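# Load the cartridge into the sealant gun

## Task

Put the cartridge into the sealant gun so that it sits all the way forward in the cup of the gun's front ring, with its nozzle sticking out through that ring. The plunger rod can only be drawn backward while its small thumb plate, just behind the handle, is held pushed toward the gun's front. The gun must never go into, or travel above, the marked zones around the two arm bases. At the end the loaded gun must lie on the table itself, not on any other object, and must stay loaded without the robot holding anything in place. Nothing the robot is touching at the end may drop by more than about a fingernail's width once let go. Nothing may be knocked or placed off the table. Declaring completion (finished_scene) is required.

## Robot and tools

Robot: two 6-joint arms, left_arm and right_arm, each with a two-finger parallel gripper. Bases in the scene frame: left_arm at (-0.015, +0.271, 0) m, quat_wxyz (+0.995, 0, 0, +0.095); right_arm at (+0.037, -0.329, 0) m, quat_wxyz (+0.999, 0, 0, +0.053). The names are labels only; left_arm sits on the +y side. Joint ranges (rad), base to hand: waist -2.618 to 3.054, shoulder 0.000 to 3.142, elbow 0.000 to 3.142, wrist pitch -1.571 to 1.571, wrist yaw -1.571 to 1.571, wrist roll -2.094 to 2.094.

Scene frame: origin on the table top midway between the arms, +x out across the table, +z up. Gripper frame: fingers extend along +z, close and open along y. The reported end_effector_position is the point between the finger pads, under 1 cm behind the tips; it can be off from the true position, more so at long reach.

execute_actions(actions): a list of actions run one after another. Each action is a table of at most 15 rows, one row per 1/30 s control step; if shorter, its last row repeats to fill 15 steps (one action is 0.5 s). Each row is one flat list of 14 numbers, all in [-1, 1], for both arms even if one stays still: left_arm dx, dy, dz, rx, ry, rz, opening, then right_arm dx, dy, dz, rx, ry, rz, opening. dx..rz are an offset in that gripper's own axes, measured from its pose at the start of the action (for a call's first action, the last pose a result reported), never from the previous row. Scale: 1.0 = 0.6 m for dx, dy, dz and 180 degrees for rotation; rx, ry, rz form a single rotation vector. Opening is absolute, not an offset: +1 fully open (0.087 m), -1 closed. An empty list just returns state and images.

Each step the commanded pose is clipped to within 70 mm and 16 degrees of the measured pose, then solved by damped IK, position before orientation. Big offsets need several actions; after an action the arm continues only up to its last clipped pose. Joint friction may leave the gripper up to about 31 mm short, so very small commands may do nothing. Elbows stop just before full extension.

move(target, speed, blocking): one 14-number row in the same layout as above; offsets are from the pose in the latest result that shows one, in each gripper's own axes; openings absolute and sent at the move start. Both grippers travel straight lines ending together, 0.5 to 10 s (cut off at 10 s). speed in m/s, 0.002 to 0.5, default 0.25; turning up to twice that in rad/s. Moves do not avoid obstacles or the other arm; grippers lag, drift and may exceed speed near full reach. Faster moves and targets set further past a contact push harder. blocking=false returns after 0.5 s while motion continues; until a result shows the move ended, use wait or stop before sending rows or moves. The result adds a move: line with the ending (done, off_target, moving, held, fault) and limits (paced = pose clipped; held = a check blocked steps, after which the arm may speed up), plus each gripper's distance from target.

wait(seconds): 0 to 10; arms keep their last command; returns early if a running move ends. stop(): brakes a running move (needs room, more when fast); fingers keep moving. zoom_image(camera, region): camera is cam_high, cam_low, cam_left_wrist or cam_right_wrist; region [x0, y0, x1, y1] pixels, top-left origin, at most 504 by 504. Images are 504x504 each. read_manual(section): licence texts only. finished_scene(scene): pass the current scene number to end it; irreversible, so call it only once the gun is loaded and resting stably.

Results: the state line left_arm: ... | right_arm: ... gives each gripper's position (m) and quat_wxyz. Hand target lines show where the controller is driving each gripper. grip_measured is the finger opening on the command scale (the last Joint positions number is metres); each gripper may read up to about 1 mm off. To hold something, command about 0.02 below grip_measured for a firm grip, less for a light one; force is about 20 N per pad, and fast closing can squeeze harder. Step readings list positions at some steps; HELD with an arm label means that arm's row was partly held back. A pose unreachable line means the clearance check altered or blocked that arm's command. FAULT lines mean an arm stopped. Joint torques are raw drive outputs with offsets and noise. MOTOR HOT appears from 75 °C; at 90 °C that arm stops 10 s; at 100 °C it goes limp and falls. Holding loads heats motors.

To keep an idle arm still, send the offset back to its wanted pose in a reply's first call and zeros afterward, always with its proper opening. The simulation runs while you think; the robot holds the last command meanwhile.

Avoid: the gun entering or crossing above the base zones; arms colliding or pressing each other; drops, slips, slams and hard pushes; knocking anything off the table; leaving the gun on another object or relying on a gripper to keep the cartridge seated. Loose objects may occasionally get a brief shove.

Each tool is called after ">>>" as name(argument=value, ...), one argument or row to a line, values as JSON.

## Session

>>> execute_actions(
  actions=[],
)

Scene clock: 0.00 s.
left_arm: end_effector_position=(+0.3205, +0.7253, +0.0997) grip_measured=+1.000 end_effector_quat_wxyz=(+0.356, +0.512, +0.598, +0.503) | right_arm: end_effector_position=(+0.1982, -0.1800, +0.3069) grip_measured=+0.997 end_effector_quat_wxyz=(+0.115, +0.227, +0.919, +0.301)
Joint positions: left_arm=[0.929 2.13  1.138 0.625 0.839 1.941 0.087] | right_arm=[ 0.187  1.137  1.582 -1.474 -0.388  0.886  0.087]
Joint velocities: left_arm=[ 0.017  0.022  0.002 -0.007 -0.022 -0.066  0.   ] | right_arm=[-0.007 -0.007 -0.012 -0.037  0.007  0.022 -0.   ]
Joint torques (N m, as the arm reports them, + toward a larger angle): no reading
Hand target (left_arm): +0.321, +0.725, +0.100; +0.356, +0.512, +0.598, +0.503
Hand target (right_arm): +0.198, -0.180, +0.307; +0.115, +0.227, +0.919, +0.301

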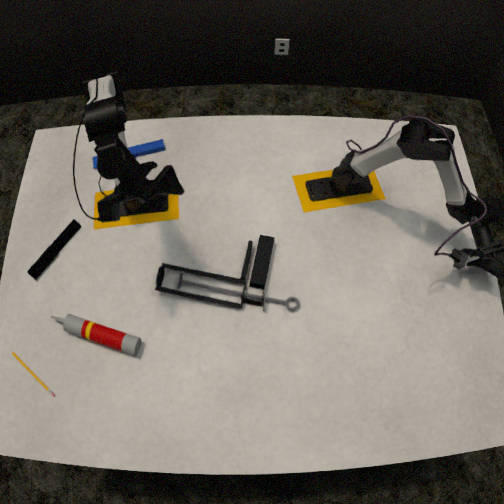

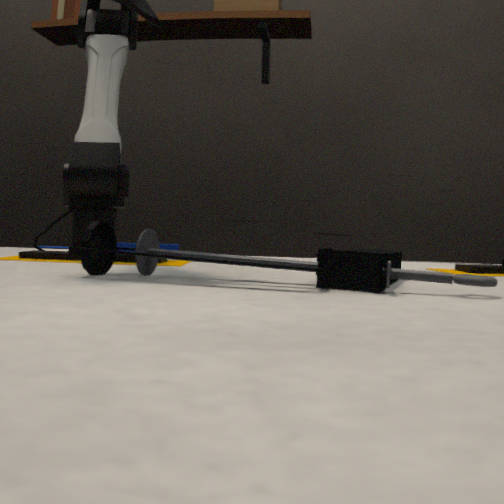

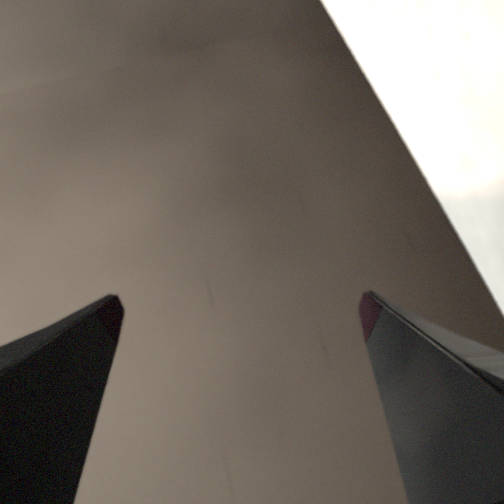

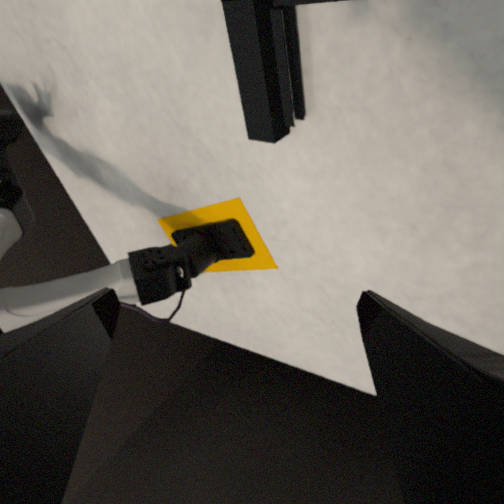

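>>> zoom_image(
  camera="cam_high",
  region=[140, 220, 320, 330],
)

>>> zoom_image(
  camera="cam_low",
  region=[60, 200, 504, 320],
)

>>> zoom_image(
  camera="cam_high",
  region=[0, 200, 200, 400],
)

Region (140, 220, 320, 330) of cam_high's 504x504 image, scaled by 2.800, with more detail than that image has.

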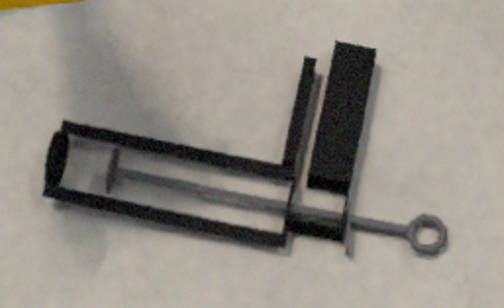

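Region (60, 200, 504, 320) of cam_low's 504x504 image, scaled by 1.135, with more detail than that image has; it fills the top 136 rows of this view, and the rest is white.

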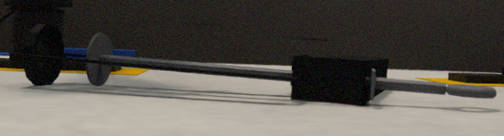

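Region (0, 200, 200, 400) of cam_high's 504x504 image, scaled by 2.520, with more detail than that image has.

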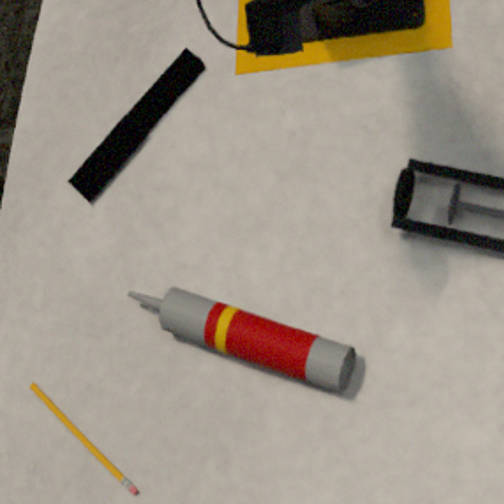

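>>> move(
  target=[-0.485,0.148,-0.137,0.225,0.277,-0.522,1,0.058,0.039,0.354,-0.065,-0.043,-0.478,1],
  speed=0.4,
)

Scene clock: 60.70 s.
left_arm: end_effector_position=(+0.3262, +0.4232, +0.1757) grip_measured=+1.000 end_effector_quat_wxyz=(+0.167, -0.213, +0.961, +0.048) | right_arm: end_effector_position=(+0.2498, -0.0413, +0.1610) grip_measured=+0.997 end_effector_quat_wxyz=(+0.369, -0.447, +0.785, +0.216)
Joint positions: left_arm=[ 0.215  1.806  1.782 -1.199 -0.032 -0.025  0.087] | right_arm=[ 0.778  1.267  0.973 -0.399 -0.126 -0.093  0.087]
Joint velocities: left_arm=[ 0.002 -0.022 -0.012 -0.037 -0.007 -0.095  0.   ] | right_arm=[-0.002 -0.017 -0.002  0.022 -0.081 -0.081  0.   ]
Joint torques (N m, as the arm reports them, + toward a larger angle): left_arm=[-0.71 -7.3   8.33  0.98  0.19 -0.12] | right_arm=[ 0.75 -3.23  5.79  1.74  0.06 -0.02]
Hand target (left_arm): +0.330, +0.420, +0.177; +0.165, -0.213, +0.962, +0.043
Hand target (right_arm): +0.250, -0.040, +0.152; +0.367, -0.453, +0.785, +0.210
Off the commanded pose (left_arm): 0.006 m, 1 deg.
Off the commanded pose (right_arm): 0.011 m, 1 deg.
move: off_target (right_arm)

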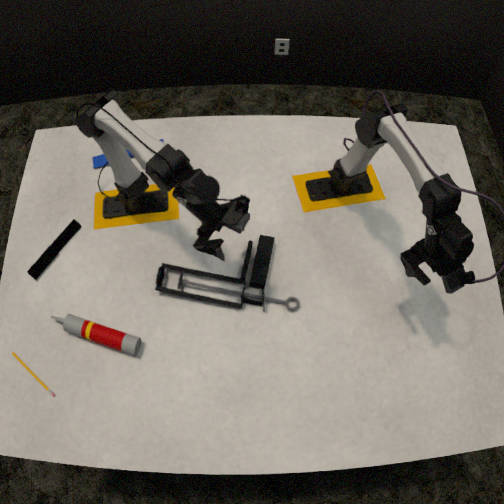

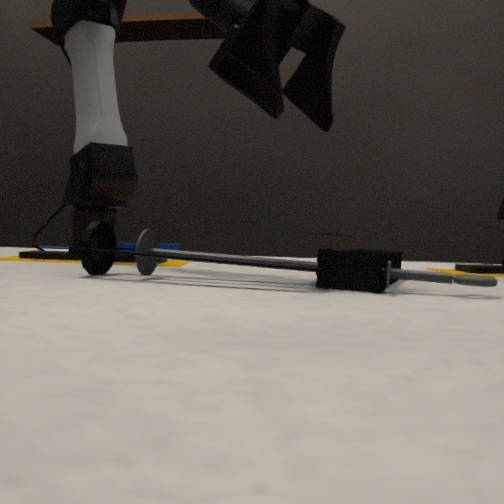

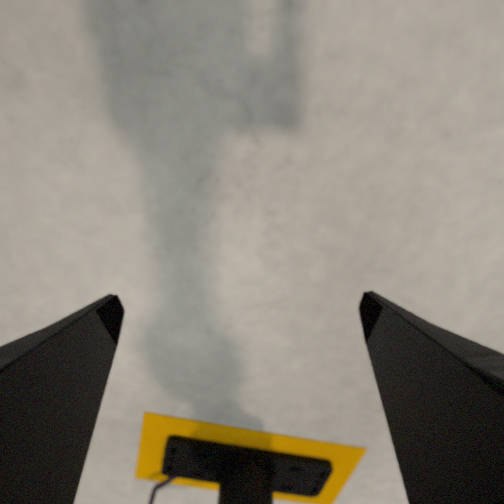

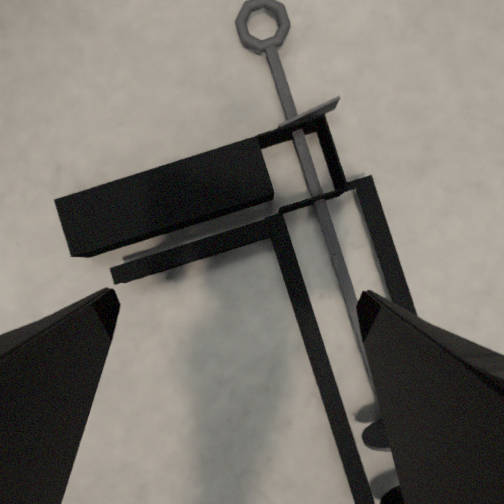

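>>> zoom_image(
  camera="cam_right_wrist",
  region=[200, 0, 420, 240],
)

>>> zoom_image(
  camera="cam_low",
  region=[300, 220, 504, 320],
)

>>> zoom_image(
  camera="cam_high",
  region=[230, 270, 310, 320],
)

Region (200, 0, 420, 240) of cam_right_wrist's 504x504 image, scaled by 2.100, with more detail than that image has; it fills the left 462 columns of this view, and the rest is white.

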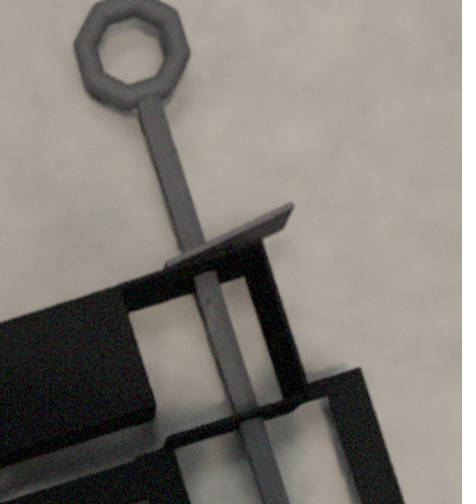

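Region (300, 220, 504, 320) of cam_low's 504x504 image, scaled by 2.471, with more detail than that image has; it fills the top 247 rows of this view, and the rest is white.

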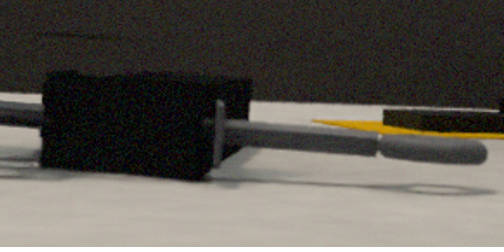

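Region (230, 270, 310, 320) of cam_high's 504x504 image, scaled by 6.300, with more detail than that image has; it fills the top 315 rows of this view, and the rest is white.

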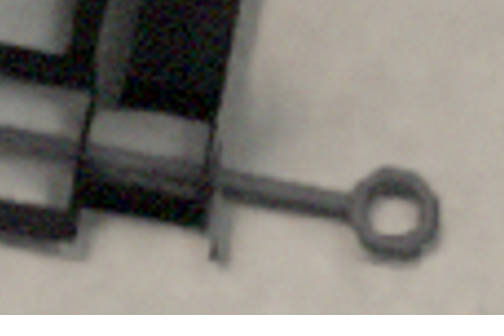

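>>> move(
  target=[0.1,-0.31,0.091,-0.045,0.106,-0.291,0.4,-0.009,-0.056,0.223,-0.262,0.193,-0.559,-0.17],
  speed=0.4,
)

Scene clock: 138.53 s.
left_arm: end_effector_position=(+0.3681, +0.2468, +0.0978) grip_measured=+0.400 end_effector_quat_wxyz=(+0.005, -0.631, +0.776, +0.006) | right_arm: end_effector_position=(+0.3322, +0.0318, +0.0829) grip_measured=-0.170 end_effector_quat_wxyz=(-0.003, +0.994, -0.109, -0.000)
Joint positions: left_arm=[-0.157  2.042  1.799 -1.327 -0.016 -1.33   0.061] | right_arm=[ 0.862  2.305  2.156 -1.417 -0.002 -1.955  0.036]
Joint velocities: left_arm=[ 0.002  0.002  0.007  0.037  0.007  0.066 -0.   ] | right_arm=[ 0.007 -0.002  0.017 -0.037 -0.066  0.022  0.   ]
Joint torques (N m, as the arm reports them, + toward a larger angle): left_arm=[-0.73 -9.13  7.85  0.26  0.1  -0.1 ] | right_arm=[ 0.73 -9.62  8.2   0.21 -0.01 -0.02]
Hand target (left_arm): +0.371, +0.242, +0.099; +0.002, -0.630, +0.777, +0.005
Hand target (right_arm): +0.332, +0.035, +0.083; +0.001, +0.995, -0.101, +0.003
Off the commanded pose (left_arm): 0.007 m, 1 deg.
Off the commanded pose (right_arm): 0.004 m, 1 deg.
move: done

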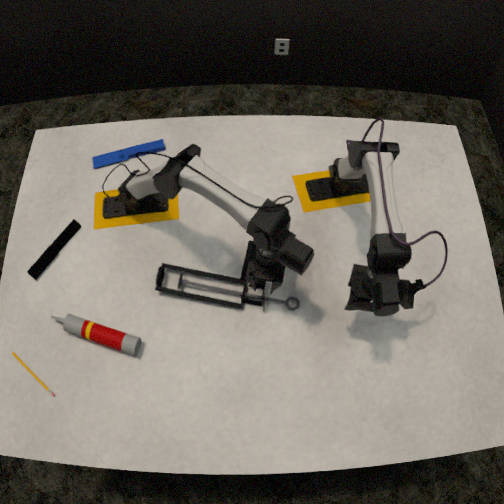

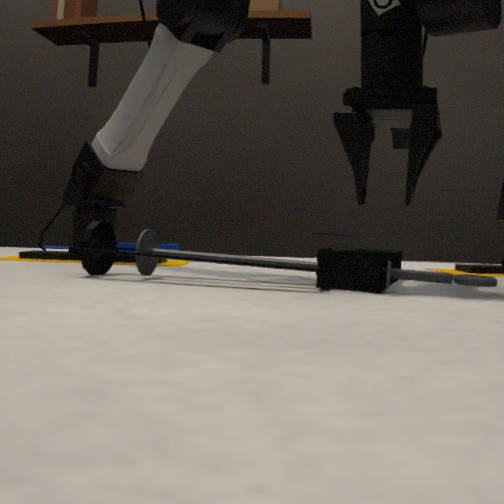

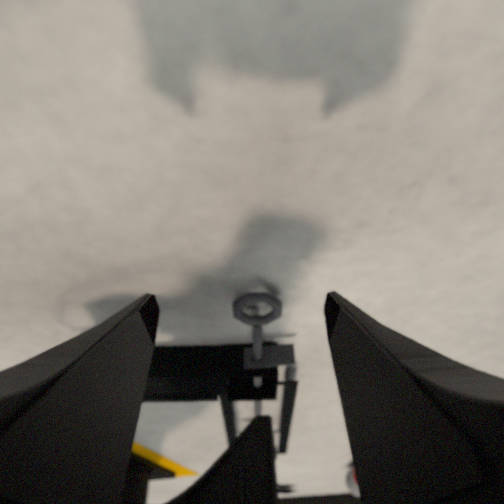

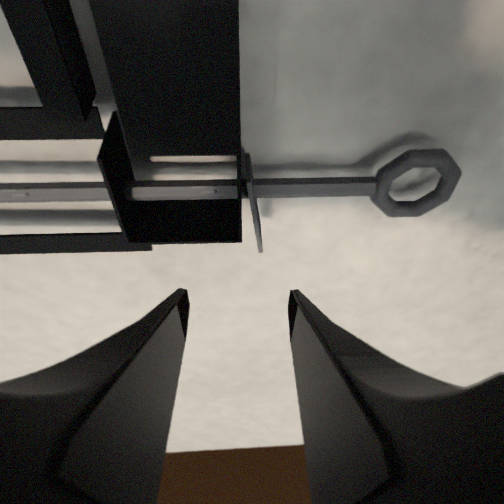

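>>> move(
  target=[0,0,0,0,0,0,0.4,0.008,-0.004,0.055,0,0,0,-0.17],
  speed=0.1,
)

>>> zoom_image(
  camera="cam_left_wrist",
  region=[180, 280, 340, 500],
)

>>> zoom_image(
  camera="cam_low",
  region=[300, 180, 504, 320],
)

Scene clock: 151.27 s.
left_arm: end_effector_position=(+0.3681, +0.2467, +0.0978) grip_measured=+0.400 end_effector_quat_wxyz=(+0.005, -0.631, +0.776, +0.006) | right_arm: end_effector_position=(+0.3362, +0.0373, +0.0624) grip_measured=-0.170 end_effector_quat_wxyz=(-0.012, +0.994, -0.108, +0.006)
Joint positions: left_arm=[-0.157  2.042  1.799 -1.327 -0.016 -1.331  0.061] | right_arm=[ 0.862  2.305  2.073 -1.311 -0.001 -1.957  0.036]
Joint velocities: left_arm=[-0.007 -0.002 -0.002 -0.007  0.022 -0.007 -0.   ] | right_arm=[ 0.007 -0.017  0.012 -0.022  0.022 -0.007 -0.001]
Joint torques (N m, as the arm reports them, + toward a larger angle): left_arm=[ -0.06 -10.49   5.96   0.4    0.03  -0.02] | right_arm=[-0.33 -9.64  4.48  0.42 -0.1   0.02]
Hand target (left_arm): +0.368, +0.247, +0.098; +0.005, -0.631, +0.776, +0.006
Hand target (right_arm): +0.337, +0.033, +0.050; -0.002, +0.994, -0.109, -0.000
Off the commanded pose (left_arm): 0.000 m, 0 deg.
Off the commanded pose (right_arm): 0.013 m, 1 deg.
move: off_target (right_arm)

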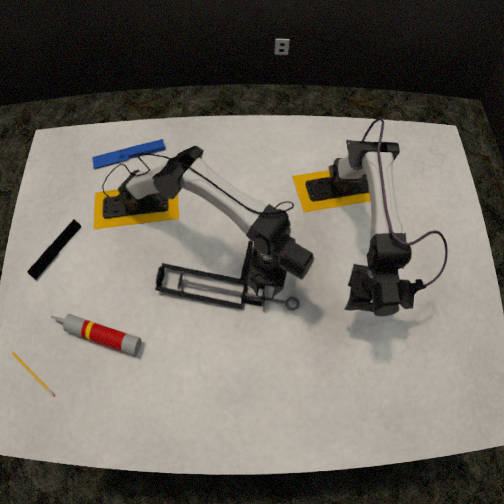

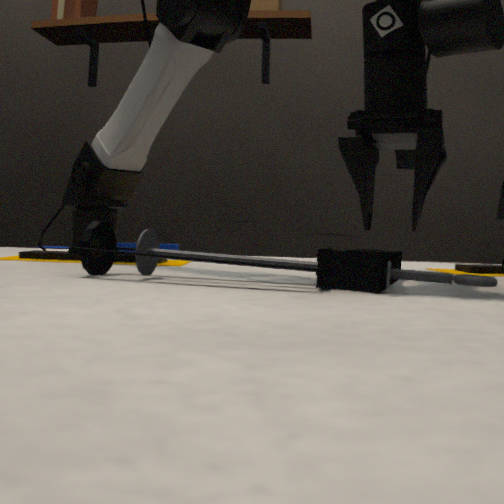

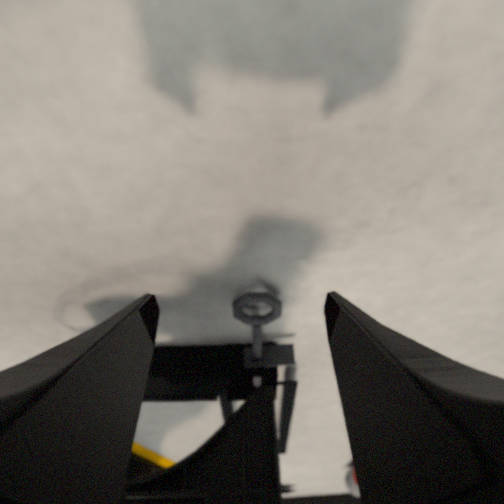

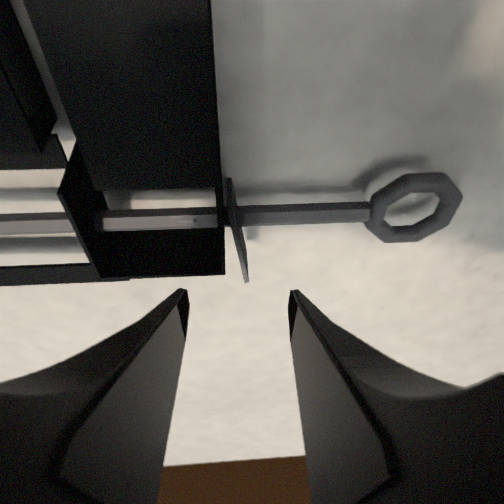

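Region (180, 280, 340, 500) of cam_left_wrist's 504x504 image, scaled by 2.291, with more detail than that image has; it fills the left 367 columns of this view, and the rest is white.

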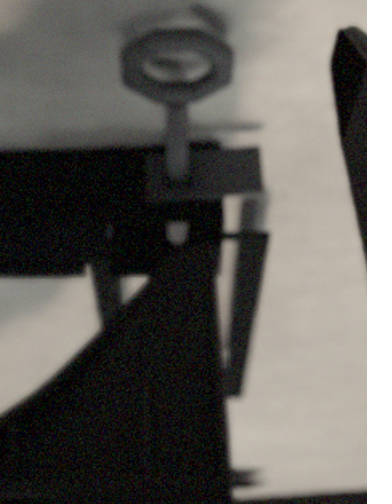

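Region (300, 180, 504, 320) of cam_low's 504x504 image, scaled by 2.471, with more detail than that image has; it fills the top 346 rows of this view, and the rest is white.

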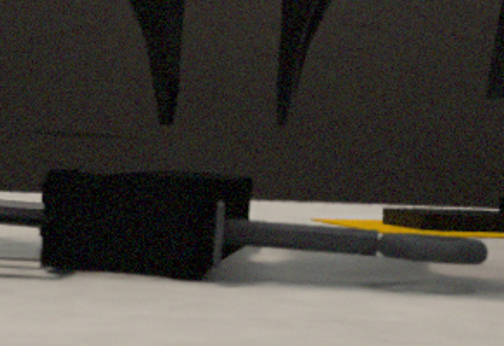

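>>> move(
  target=[0,0,0,0,0,0,0.4,-0.008,0.008,0.055,0.006,0,0,-0.17],
  speed=0.06,
)

>>> zoom_image(
  camera="cam_left_wrist",
  region=[180, 280, 340, 500],
)

>>> zoom_image(
  camera="cam_low",
  region=[300, 180, 504, 320],
)

Scene clock: 160.27 s.
left_arm: end_effector_position=(+0.3681, +0.2467, +0.0978) grip_measured=+0.400 end_effector_quat_wxyz=(+0.005, -0.631, +0.776, +0.006) | right_arm: end_effector_position=(+0.3320, +0.0306, +0.0317) grip_measured=-0.170 end_effector_quat_wxyz=(-0.009, +0.994, -0.109, +0.006)
Joint positions: left_arm=[-0.157  2.042  1.799 -1.327 -0.016 -1.331  0.061] | right_arm=[ 0.862  2.282  1.912 -1.179  0.002 -1.956  0.036]
Joint velocities: left_arm=[ 0.012  0.002 -0.007  0.037  0.007  0.022 -0.   ] | right_arm=[-0.002 -0.007 -0.007  0.066  0.037  0.081 -0.   ]
Joint torques (N m, as the arm reports them, + toward a larger angle): left_arm=[ -0.06 -10.56   5.94   0.4    0.04  -0.04] | right_arm=[  0.48 -11.3    3.83   0.62  -0.2    0.1 ]
Hand target (left_arm): +0.368, +0.247, +0.098; +0.005, -0.631, +0.776, +0.006
Hand target (right_arm): +0.331, +0.034, +0.029; -0.021, +0.994, -0.108, +0.006
Off the commanded pose (left_arm): 0.000 m, 0 deg.
Off the commanded pose (right_arm): 0.005 m, 1 deg.
move: done

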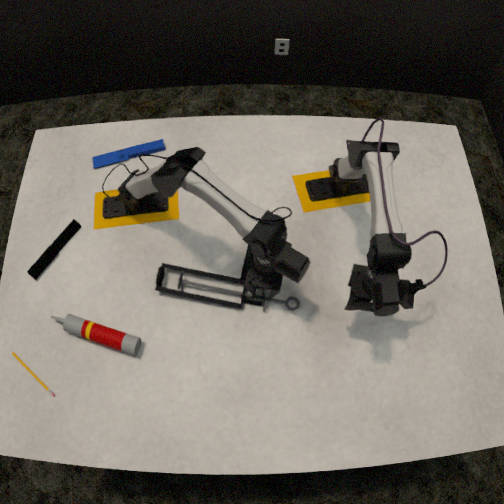

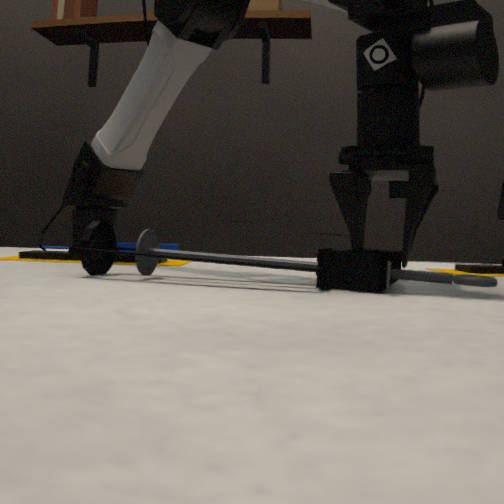

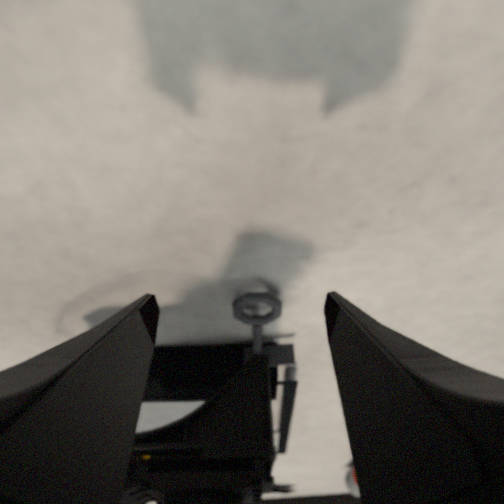

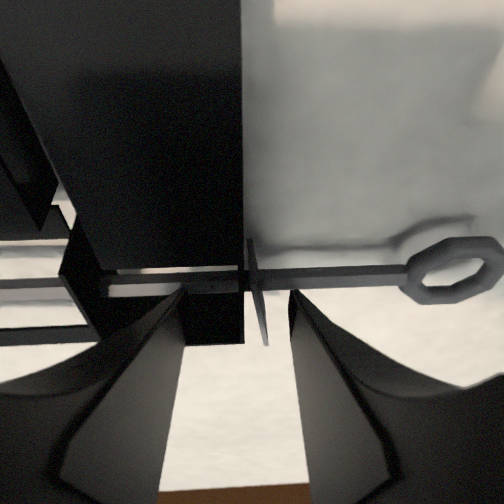

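Region (180, 280, 340, 500) of cam_left_wrist's 504x504 image, scaled by 2.291, with more detail than that image has; it fills the left 367 columns of this view, and the rest is white.

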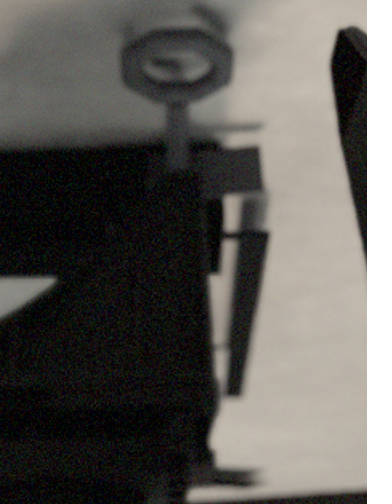

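Region (300, 180, 504, 320) of cam_low's 504x504 image, scaled by 2.471, with more detail than that image has; it fills the top 346 rows of this view, and the rest is white.

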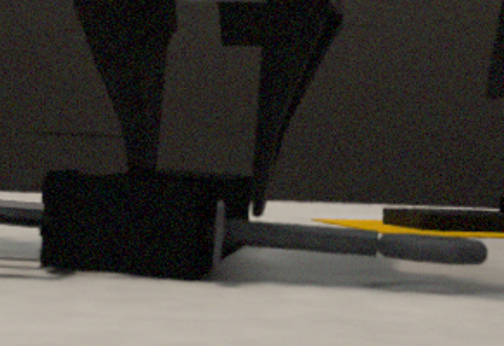

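>>> execute_actions(
  actions=[
    [[0,0,0,0,0.03,0,0.4,0,0,0.005,0,0,0,-0.3],[0,0,0,0,0.03,0,0.4,0,0,0.005,0,0,0,-0.35],[0,0,0,0,0.04,0,0.4,0,0,0.005,0,0,0,-0.4],[0,0,0,0,0.05,0,0.4,0,0,0.005,0,0,0,-0.45],[0,0,0,0,0.06,0,0.4,0,0,0.005,0,0,0,-0.5],[0,0,0,0,0.07,0,0.4,0,0,0.005,0,0,0,-0.55],[0,0,0,0,0.083,0,0.4,0,0,0.005,0,0,0,-0.6]],
    [[0,0,0,0,0,0,0.4,0,0,0.005,0,0,0,-0.63],[0,0,0,0,0,0,0.4,0,0,0.005,0,0,0,-0.66],[0,0,0,0,0,0,0.4,0,0,0.005,0,0,0,-0.69],[0,0,0,0,0,0,0.4,0,0,0.005,0,0,0,-0.72],[0,0,0,0,0,0,0.4,0,0,0.005,0,0,0,-0.75],[0,0,0,0,0,0,0.4,0,0,0.005,0,0,0,-0.78],[0,0,0,0,0,0,0.4,0,0,0.005,0,0,0,-0.81],[0,0,0,0,0,0,0.4,0,0,0.005,0,0,0,-0.84],[0,0,0,0,0,0,0.4,0,0,0.005,0,0,0,-0.87],[0,0,0,0,0,0,0.4,0,0,0.005,0,0,0,-0.9],[0,0,0,0,0,0,0.4,0,0,0.005,0,0,0,-0.92]],
  ],
)

>>> zoom_image(
  camera="cam_low",
  region=[300, 180, 504, 320],
)

Scene clock: 189.03 s.
left_arm: end_effector_position=(+0.3663, +0.2499, +0.0936) grip_measured=+0.400 end_effector_quat_wxyz=(-0.088, -0.633, +0.766, -0.067) | right_arm: end_effector_position=(+0.3333, +0.0326, +0.0321) grip_measured=-0.896 end_effector_quat_wxyz=(-0.014, +0.994, -0.108, +0.008)
Joint positions: left_arm=[-0.051  2.111  1.829 -1.369  0.206 -1.233  0.061] | right_arm=[ 0.862  2.282  1.912 -1.169  0.001 -1.957  0.005]
Joint velocities: left_arm=[ 0.002 -0.007 -0.007  0.022 -0.081 -0.11  -0.001] | right_arm=[ 0.002 -0.002 -0.007 -0.007  0.022 -0.066 -0.001]
Joint torques (N m, as the arm reports them, + toward a larger angle): left_arm=[ -0.09 -11.     5.89   0.26   0.18  -0.04] | right_arm=[  0.2  -10.5    5.41   0.36  -0.05   0.08]
Hand target (left_arm): +0.366, +0.250, +0.093; -0.087, -0.633, +0.766, -0.067
Hand target (right_arm): +0.332, +0.030, +0.029; -0.008, +0.994, -0.109, +0.007
Off the commanded pose (left_arm): 0.000 m, 0 deg.
Off the commanded pose (right_arm): 0.004 m, 1 deg.
Step readings (end_effector_position; steps 1 to 15: 1st action; 16 to 30: 2nd action):
0: left_arm (+0.3681, +0.2467, +0.0978) | right_arm (+0.3320, +0.0306, +0.0319)
1: left_arm (+0.3680, +0.2458, +0.0982) | right_arm (+0.3319, +0.0300, +0.0319)
2: left_arm (+0.3680, +0.2450, +0.0989) | right_arm (+0.3314, +0.0286, +0.0319)
4: left_arm (+0.3676, +0.2462, +0.0994) | right_arm (+0.3311, +0.0269, +0.0319)
8: left_arm (+0.3681, +0.2521, +0.0971) | right_arm (+0.3322, +0.0297, +0.0320)
15: left_arm (+0.3664, +0.2501, +0.0934) | right_arm (+0.3322, +0.0299, +0.0320)
16: left_arm (+0.3663, +0.2499, +0.0936) | right_arm (+0.3324, +0.0302, +0.0320)
17: left_arm (+0.3663, +0.2499, +0.0936) | right_arm (+0.3325, +0.0306, +0.0320)
19: left_arm (+0.3663, +0.2499, +0.0936) | right_arm (+0.3328, +0.0318, +0.0320)
23: left_arm (+0.3663, +0.2499, +0.0936) | right_arm (+0.3335, +0.0335, +0.0321)
30: end_effector_position above

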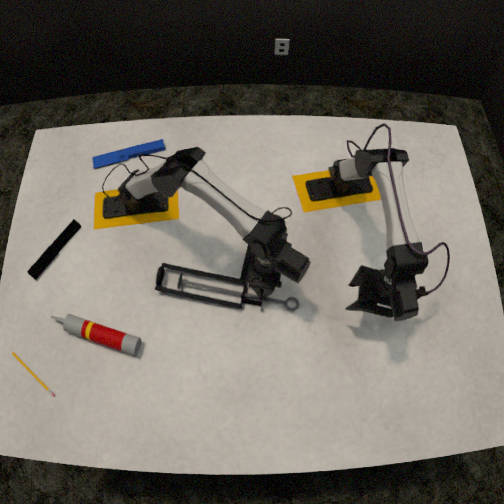

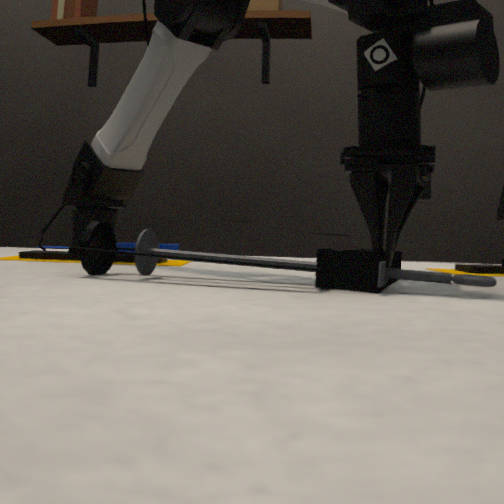

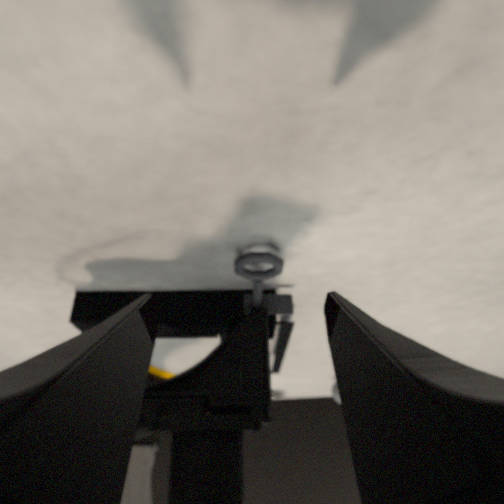

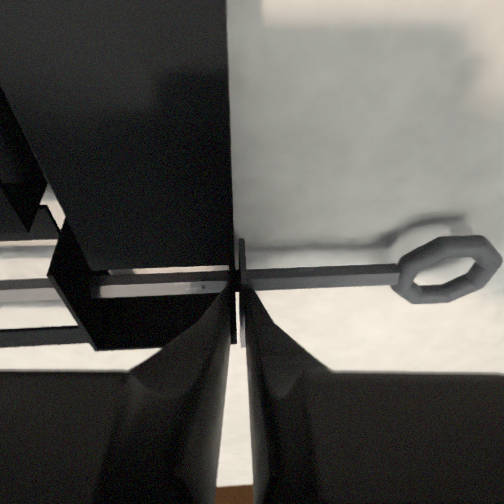

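Region (300, 180, 504, 320) of cam_low's 504x504 image, scaled by 2.471, with more detail than that image has; it fills the top 346 rows of this view, and the rest is white.

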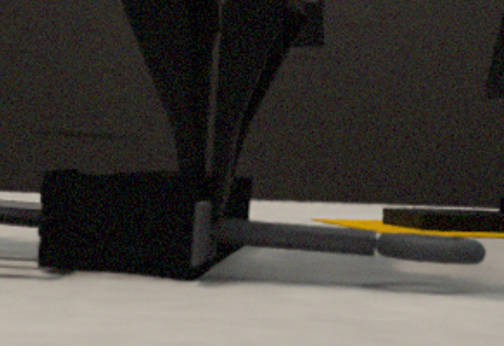

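>>> move(
  target=[0.121,-0.015,0.143,0,0.01,0.01,0.4,0,0,0,0,0,0,-0.92],
  speed=0.15,
)

Scene clock: 202.70 s.
left_arm: end_effector_position=(+0.3629, +0.1641, +0.0323) grip_measured=+0.400 end_effector_quat_wxyz=(-0.090, -0.619, +0.776, -0.080) | right_arm: end_effector_position=(+0.3333, +0.0326, +0.0321) grip_measured=-0.896 end_effector_quat_wxyz=(-0.014, +0.994, -0.108, +0.008)
Joint positions: left_arm=[-0.258  2.111  1.577 -1.062  0.24  -1.41   0.061] | right_arm=[ 0.862  2.282  1.912 -1.169  0.001 -1.957  0.005]
Joint velocities: left_arm=[-0.022 -0.002  0.012  0.051 -0.066 -0.095 -0.001] | right_arm=[ 0.002 -0.007 -0.022 -0.022  0.022 -0.037 -0.   ]
Joint torques (N m, as the arm reports them, + toward a larger angle): left_arm=[ -0.52 -10.4    3.88   0.52   0.25  -0.09] | right_arm=[  0.22 -10.54   6.06   0.35  -0.08   0.06]
Hand target (left_arm): +0.358, +0.162, +0.025; -0.097, -0.620, +0.775, -0.076
Hand target (right_arm): +0.333, +0.033, +0.032; -0.014, +0.994, -0.108, +0.008
Off the commanded pose (left_arm): 0.009 m, 1 deg.
Off the commanded pose (right_arm): 0.000 m, 0 deg.
move: done

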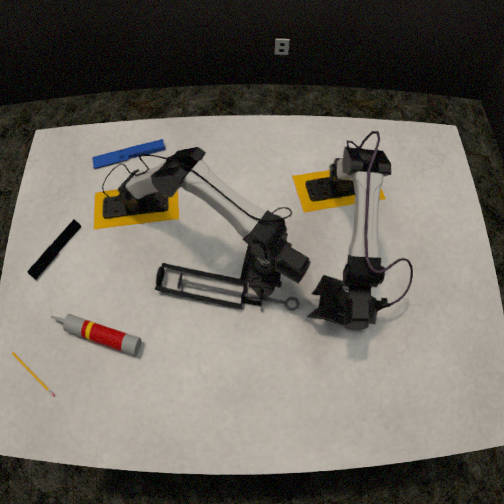

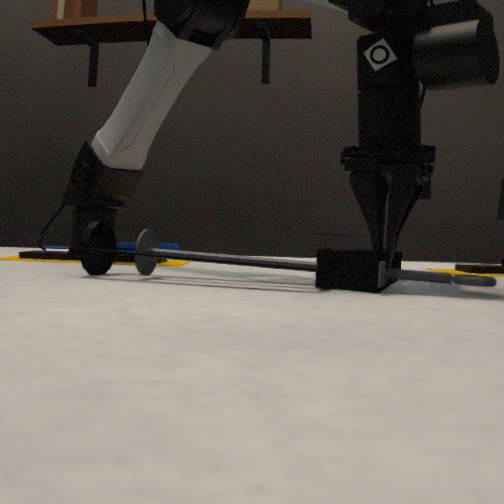

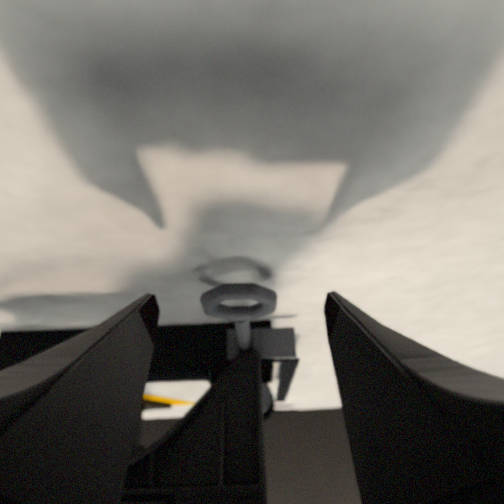

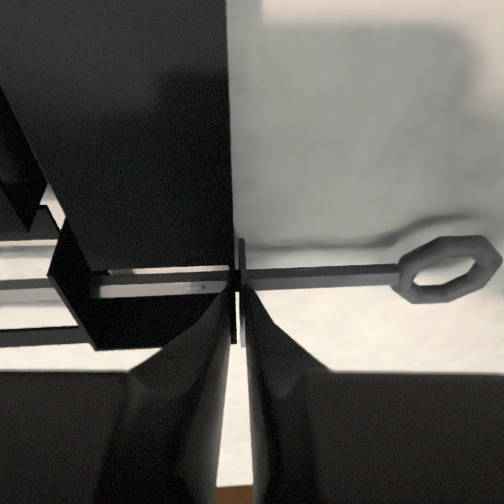

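>>> move(
  target=[0.085,0.004,0.04,0,0,0,0.4,0,0,-0.022,0,0,0,-0.92],
  speed=0.06,
)

>>> zoom_image(
  camera="cam_low",
  region=[300, 180, 504, 320],
)

Scene clock: 212.40 s.
left_arm: end_effector_position=(+0.3520, +0.1136, +0.0194) grip_measured=+0.400 end_effector_quat_wxyz=(-0.092, -0.619, +0.776, -0.076) | right_arm: end_effector_position=(+0.3331, +0.0323, +0.0320) grip_measured=-0.896 end_effector_quat_wxyz=(-0.013, +0.994, -0.108, +0.008)
Joint positions: left_arm=[-0.39   2.111  1.523 -0.985  0.24  -1.544  0.061] | right_arm=[ 0.862  2.282  1.912 -1.17   0.001 -1.957  0.005]
Joint velocities: left_arm=[-0.002 -0.002 -0.007  0.037  0.022  0.007 -0.   ] | right_arm=[-0.017  0.002 -0.012 -0.037  0.007 -0.022  0.   ]
Joint torques (N m, as the arm reports them, + toward a larger angle): left_arm=[ -0.58 -12.39   3.78   0.54   0.15  -0.1 ] | right_arm=[  0.15 -11.33   8.77   0.02  -0.09   0.07]
Hand target (left_arm): +0.349, +0.111, +0.020; -0.089, -0.619, +0.777, -0.078
Hand target (right_arm): +0.333, +0.032, +0.045; -0.014, +0.994, -0.108, +0.009
Off the commanded pose (left_arm): 0.005 m, 1 deg.
Off the commanded pose (right_arm): 0.013 m, 0 deg.
move: off_target (right_arm)

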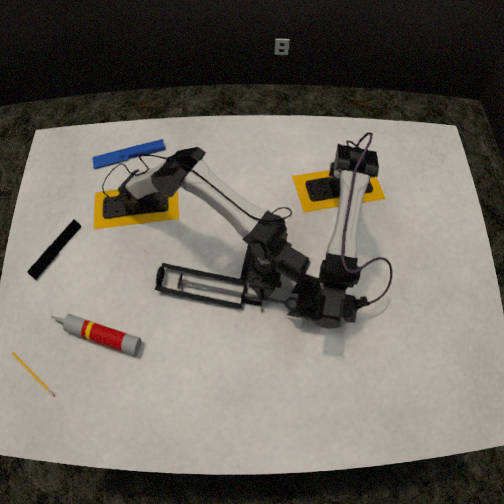

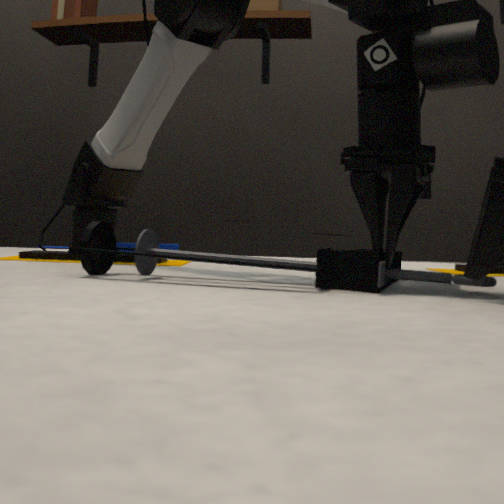

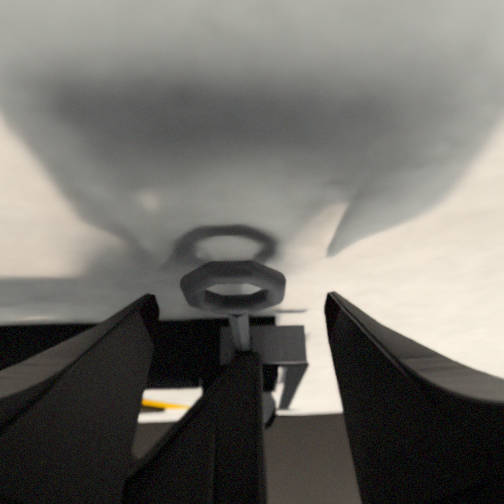

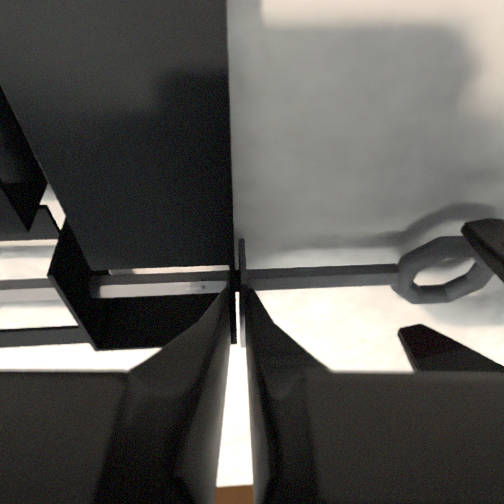

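Region (300, 180, 504, 320) of cam_low's 504x504 image, scaled by 2.471, with more detail than that image has; it fills the top 346 rows of this view, and the rest is white.

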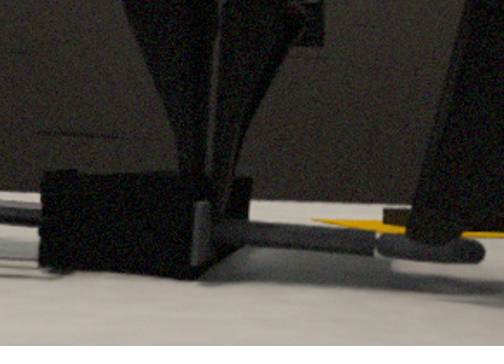

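Lift the gun rear so the loop rises between the left fingers.

>>> move(
  target=[0,0,0,0,0,0,0.4,0,0,-0.038,0,0,0,-0.92],
  speed=0.03,
)

>>> zoom_image(
  camera="cam_low",
  region=[300, 180, 504, 320],
)

Scene clock: 220.10 s.
left_arm: end_effector_position=(+0.3525, +0.1135, +0.0194) grip_measured=+0.400 end_effector_quat_wxyz=(-0.092, -0.620, +0.776, -0.077) | right_arm: end_effector_position=(+0.3312, +0.0296, +0.0388) grip_measured=-0.897 end_effector_quat_wxyz=(-0.006, +0.994, -0.108, +0.004)
Joint positions: left_arm=[-0.39   2.111  1.523 -0.984  0.24  -1.547  0.061] | right_arm=[ 0.862  2.282  1.94  -1.215  0.001 -1.957  0.005]
Joint velocities: left_arm=[ 0.002 -0.012 -0.002  0.007  0.051 -0.037  0.   ] | right_arm=[-0.007 -0.012  0.002 -0.037 -0.051 -0.125  0.   ]
Joint torques (N m, as the arm reports them, + toward a larger angle): left_arm=[ -0.02 -10.74   5.66   0.37   0.2    0.  ] | right_arm=[  0.16 -11.57   8.82   0.07  -0.09   0.07]
Hand target (left_arm): +0.352, +0.114, +0.019; -0.092, -0.619, +0.776, -0.076
Hand target (right_arm): +0.333, +0.031, +0.055; -0.014, +0.994, -0.108, +0.008
Off the commanded pose (left_arm): 0.000 m, 0 deg.
Off the commanded pose (right_arm): 0.016 m, 1 deg.
move: off_target (right_arm)

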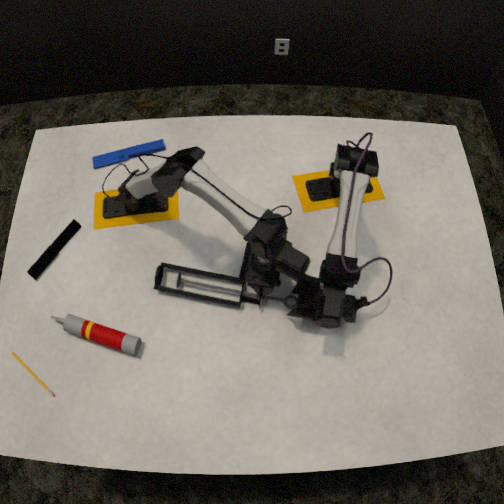

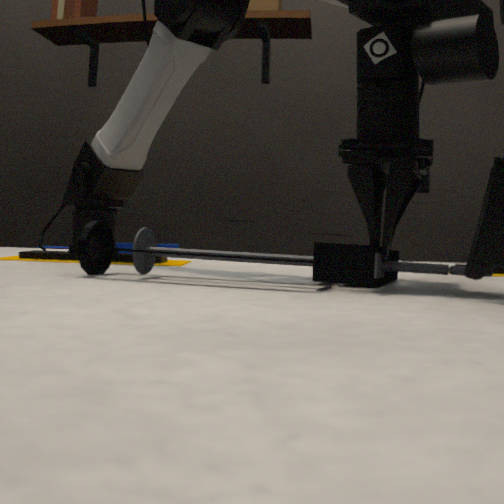

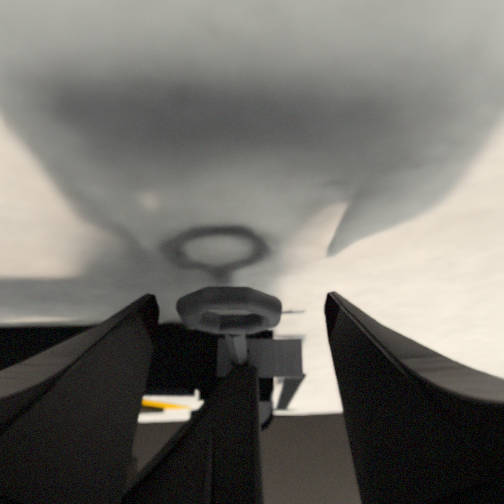

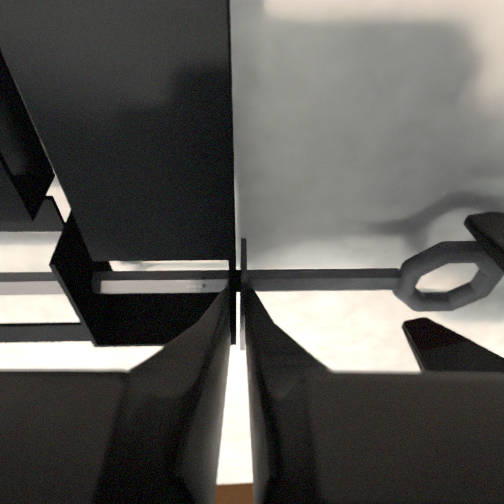

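Region (300, 180, 504, 320) of cam_low's 504x504 image, scaled by 2.471, with more detail than that image has; it fills the top 346 rows of this view, and the rest is white.

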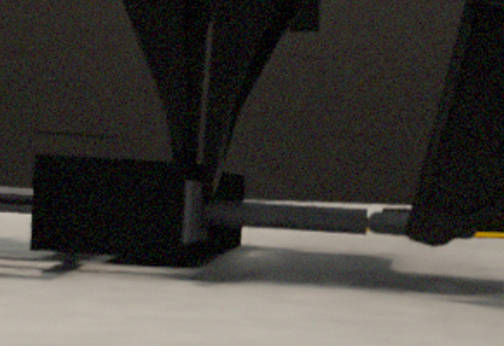

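>>> execute_actions(
  actions=[
    [[0.008,0.014,0,0,0,0,0.3,0,0,-0.015,0,0,0,-0.92],[0.008,0.014,0,0,0,0,0.25,0,0,-0.015,0,0,0,-0.92],[0.008,0.014,0,0,0,0,0.2,0,0,-0.015,0,0,0,-0.92],[0.008,0.014,0,0,0,0,0.15,0,0,-0.015,0,0,0,-0.92]],
    [[0,0.006,0,0,0,0,0.11,0,0,-0.015,0,0,0,-0.92],[0,0.006,0,0,0,0,0.07,0,0,-0.015,0,0,0,-0.92],[0,0.006,0,0,0,0,0.03,0,0,-0.015,0,0,0,-0.92],[0,0.006,0,0,0,0,0,0,0,-0.015,0,0,0,-0.92],[0,0.006,0,0,0,0,-0.03,0,0,-0.015,0,0,0,-0.92],[0,0.006,0,0,0,0,-0.06,0,0,-0.015,0,0,0,-0.92],[0,0.006,0,0,0,0,-0.09,0,0,-0.015,0,0,0,-0.92],[0,0.006,0,0,0,0,-0.12,0,0,-0.015,0,0,0,-0.92],[0,0.006,0,0,0,0,-0.15,0,0,-0.015,0,0,0,-0.92],[0,0.006,0,0,0,0,-0.18,0,0,-0.015,0,0,0,-0.92],[0,0.006,0,0,0,0,-0.21,0,0,-0.015,0,0,0,-0.92],[0,0.006,0,0,0,0,-0.24,0,0,-0.015,0,0,0,-0.92]],
  ],
)

Scene clock: 240.53 s.
left_arm: end_effector_position=(+0.3483, +0.1143, +0.0191) grip_measured=-0.181 end_effector_quat_wxyz=(-0.093, -0.622, +0.774, -0.075) | right_arm: end_effector_position=(+0.3310, +0.0293, +0.0387) grip_measured=-0.897 end_effector_quat_wxyz=(-0.005, +0.994, -0.108, +0.004)
Joint positions: left_arm=[-0.39   2.099  1.503 -0.98   0.24  -1.551  0.036] | right_arm=[ 0.862  2.282  1.94  -1.216  0.001 -1.957  0.005]
Joint velocities: left_arm=[-0.007 -0.022 -0.007  0.051  0.007 -0.051  0.   ] | right_arm=[-0.002 -0.007 -0.002  0.007  0.007  0.022 -0.001]
Joint torques (N m, as the arm reports them, + toward a larger angle): left_arm=[ -0.05 -11.72   4.27   0.44   0.18  -0.02] | right_arm=[  0.14 -10.95   8.12   0.06  -0.09   0.08]
Hand target (left_arm): +0.345, +0.115, +0.019; -0.093, -0.622, +0.774, -0.075
Hand target (right_arm): +0.331, +0.029, +0.048; -0.006, +0.994, -0.108, +0.004
Off the commanded pose (left_arm): 0.004 m, 0 deg.
Off the commanded pose (right_arm): 0.009 m, 0 deg.
Step readings (end_effector_position; steps 1 to 15: 1st action; 16 to 30: 2nd action):
0: left_arm (+0.3525, +0.1135, +0.0194) | right_arm (+0.3310, +0.0293, +0.0387)
1: left_arm (+0.3523, +0.1135, +0.0192) | right_arm (+0.3310, +0.0293, +0.0387)
2: left_arm (+0.3510, +0.1138, +0.0190) | right_arm (+0.3310, +0.0293, +0.0387)
4: left_arm (+0.3487, +0.1142, +0.0189) | right_arm (+0.3310, +0.0293, +0.0387)
8: left_arm (+0.3482, +0.1143, +0.0191) | right_arm (+0.3310, +0.0293, +0.0387)
15: left_arm (+0.3483, +0.1143, +0.0191) | right_arm (+0.3310, +0.0293, +0.0387)
16: left_arm (+0.3483, +0.1143, +0.0191) | right_arm (+0.3310, +0.0293, +0.0387)
17: left_arm (+0.3483, +0.1143, +0.0191) | right_arm (+0.3310, +0.0293, +0.0387)
19: left_arm (+0.3483, +0.1143, +0.0191) | right_arm (+0.3310, +0.0293, +0.0387)
23: left_arm (+0.3483, +0.1143, +0.0191) | right_arm (+0.3310, +0.0293, +0.0387)
30: end_effector_position above

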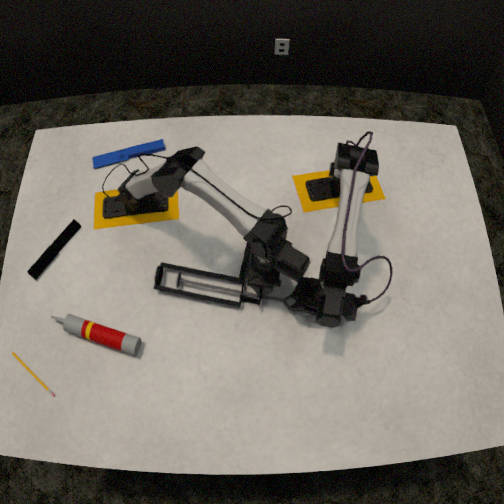

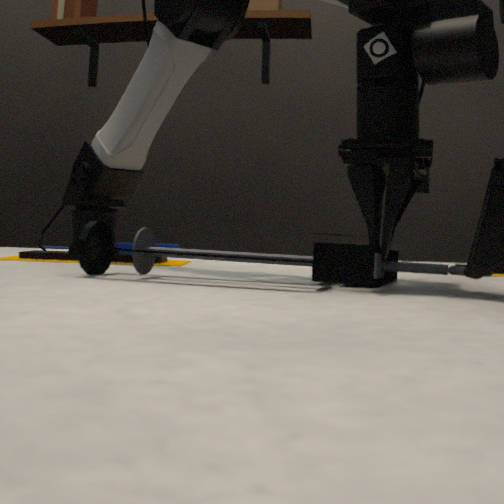

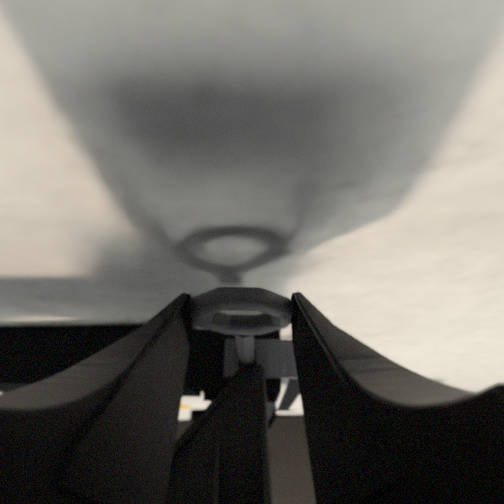

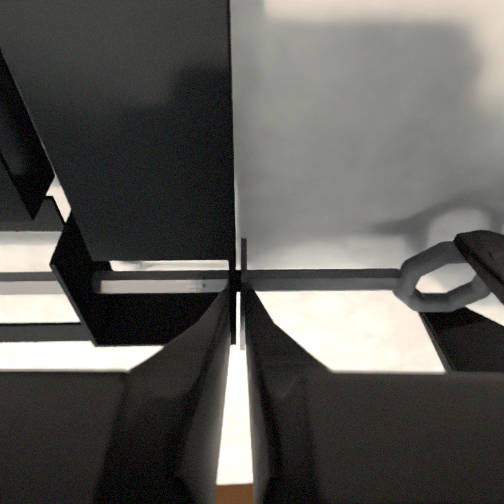

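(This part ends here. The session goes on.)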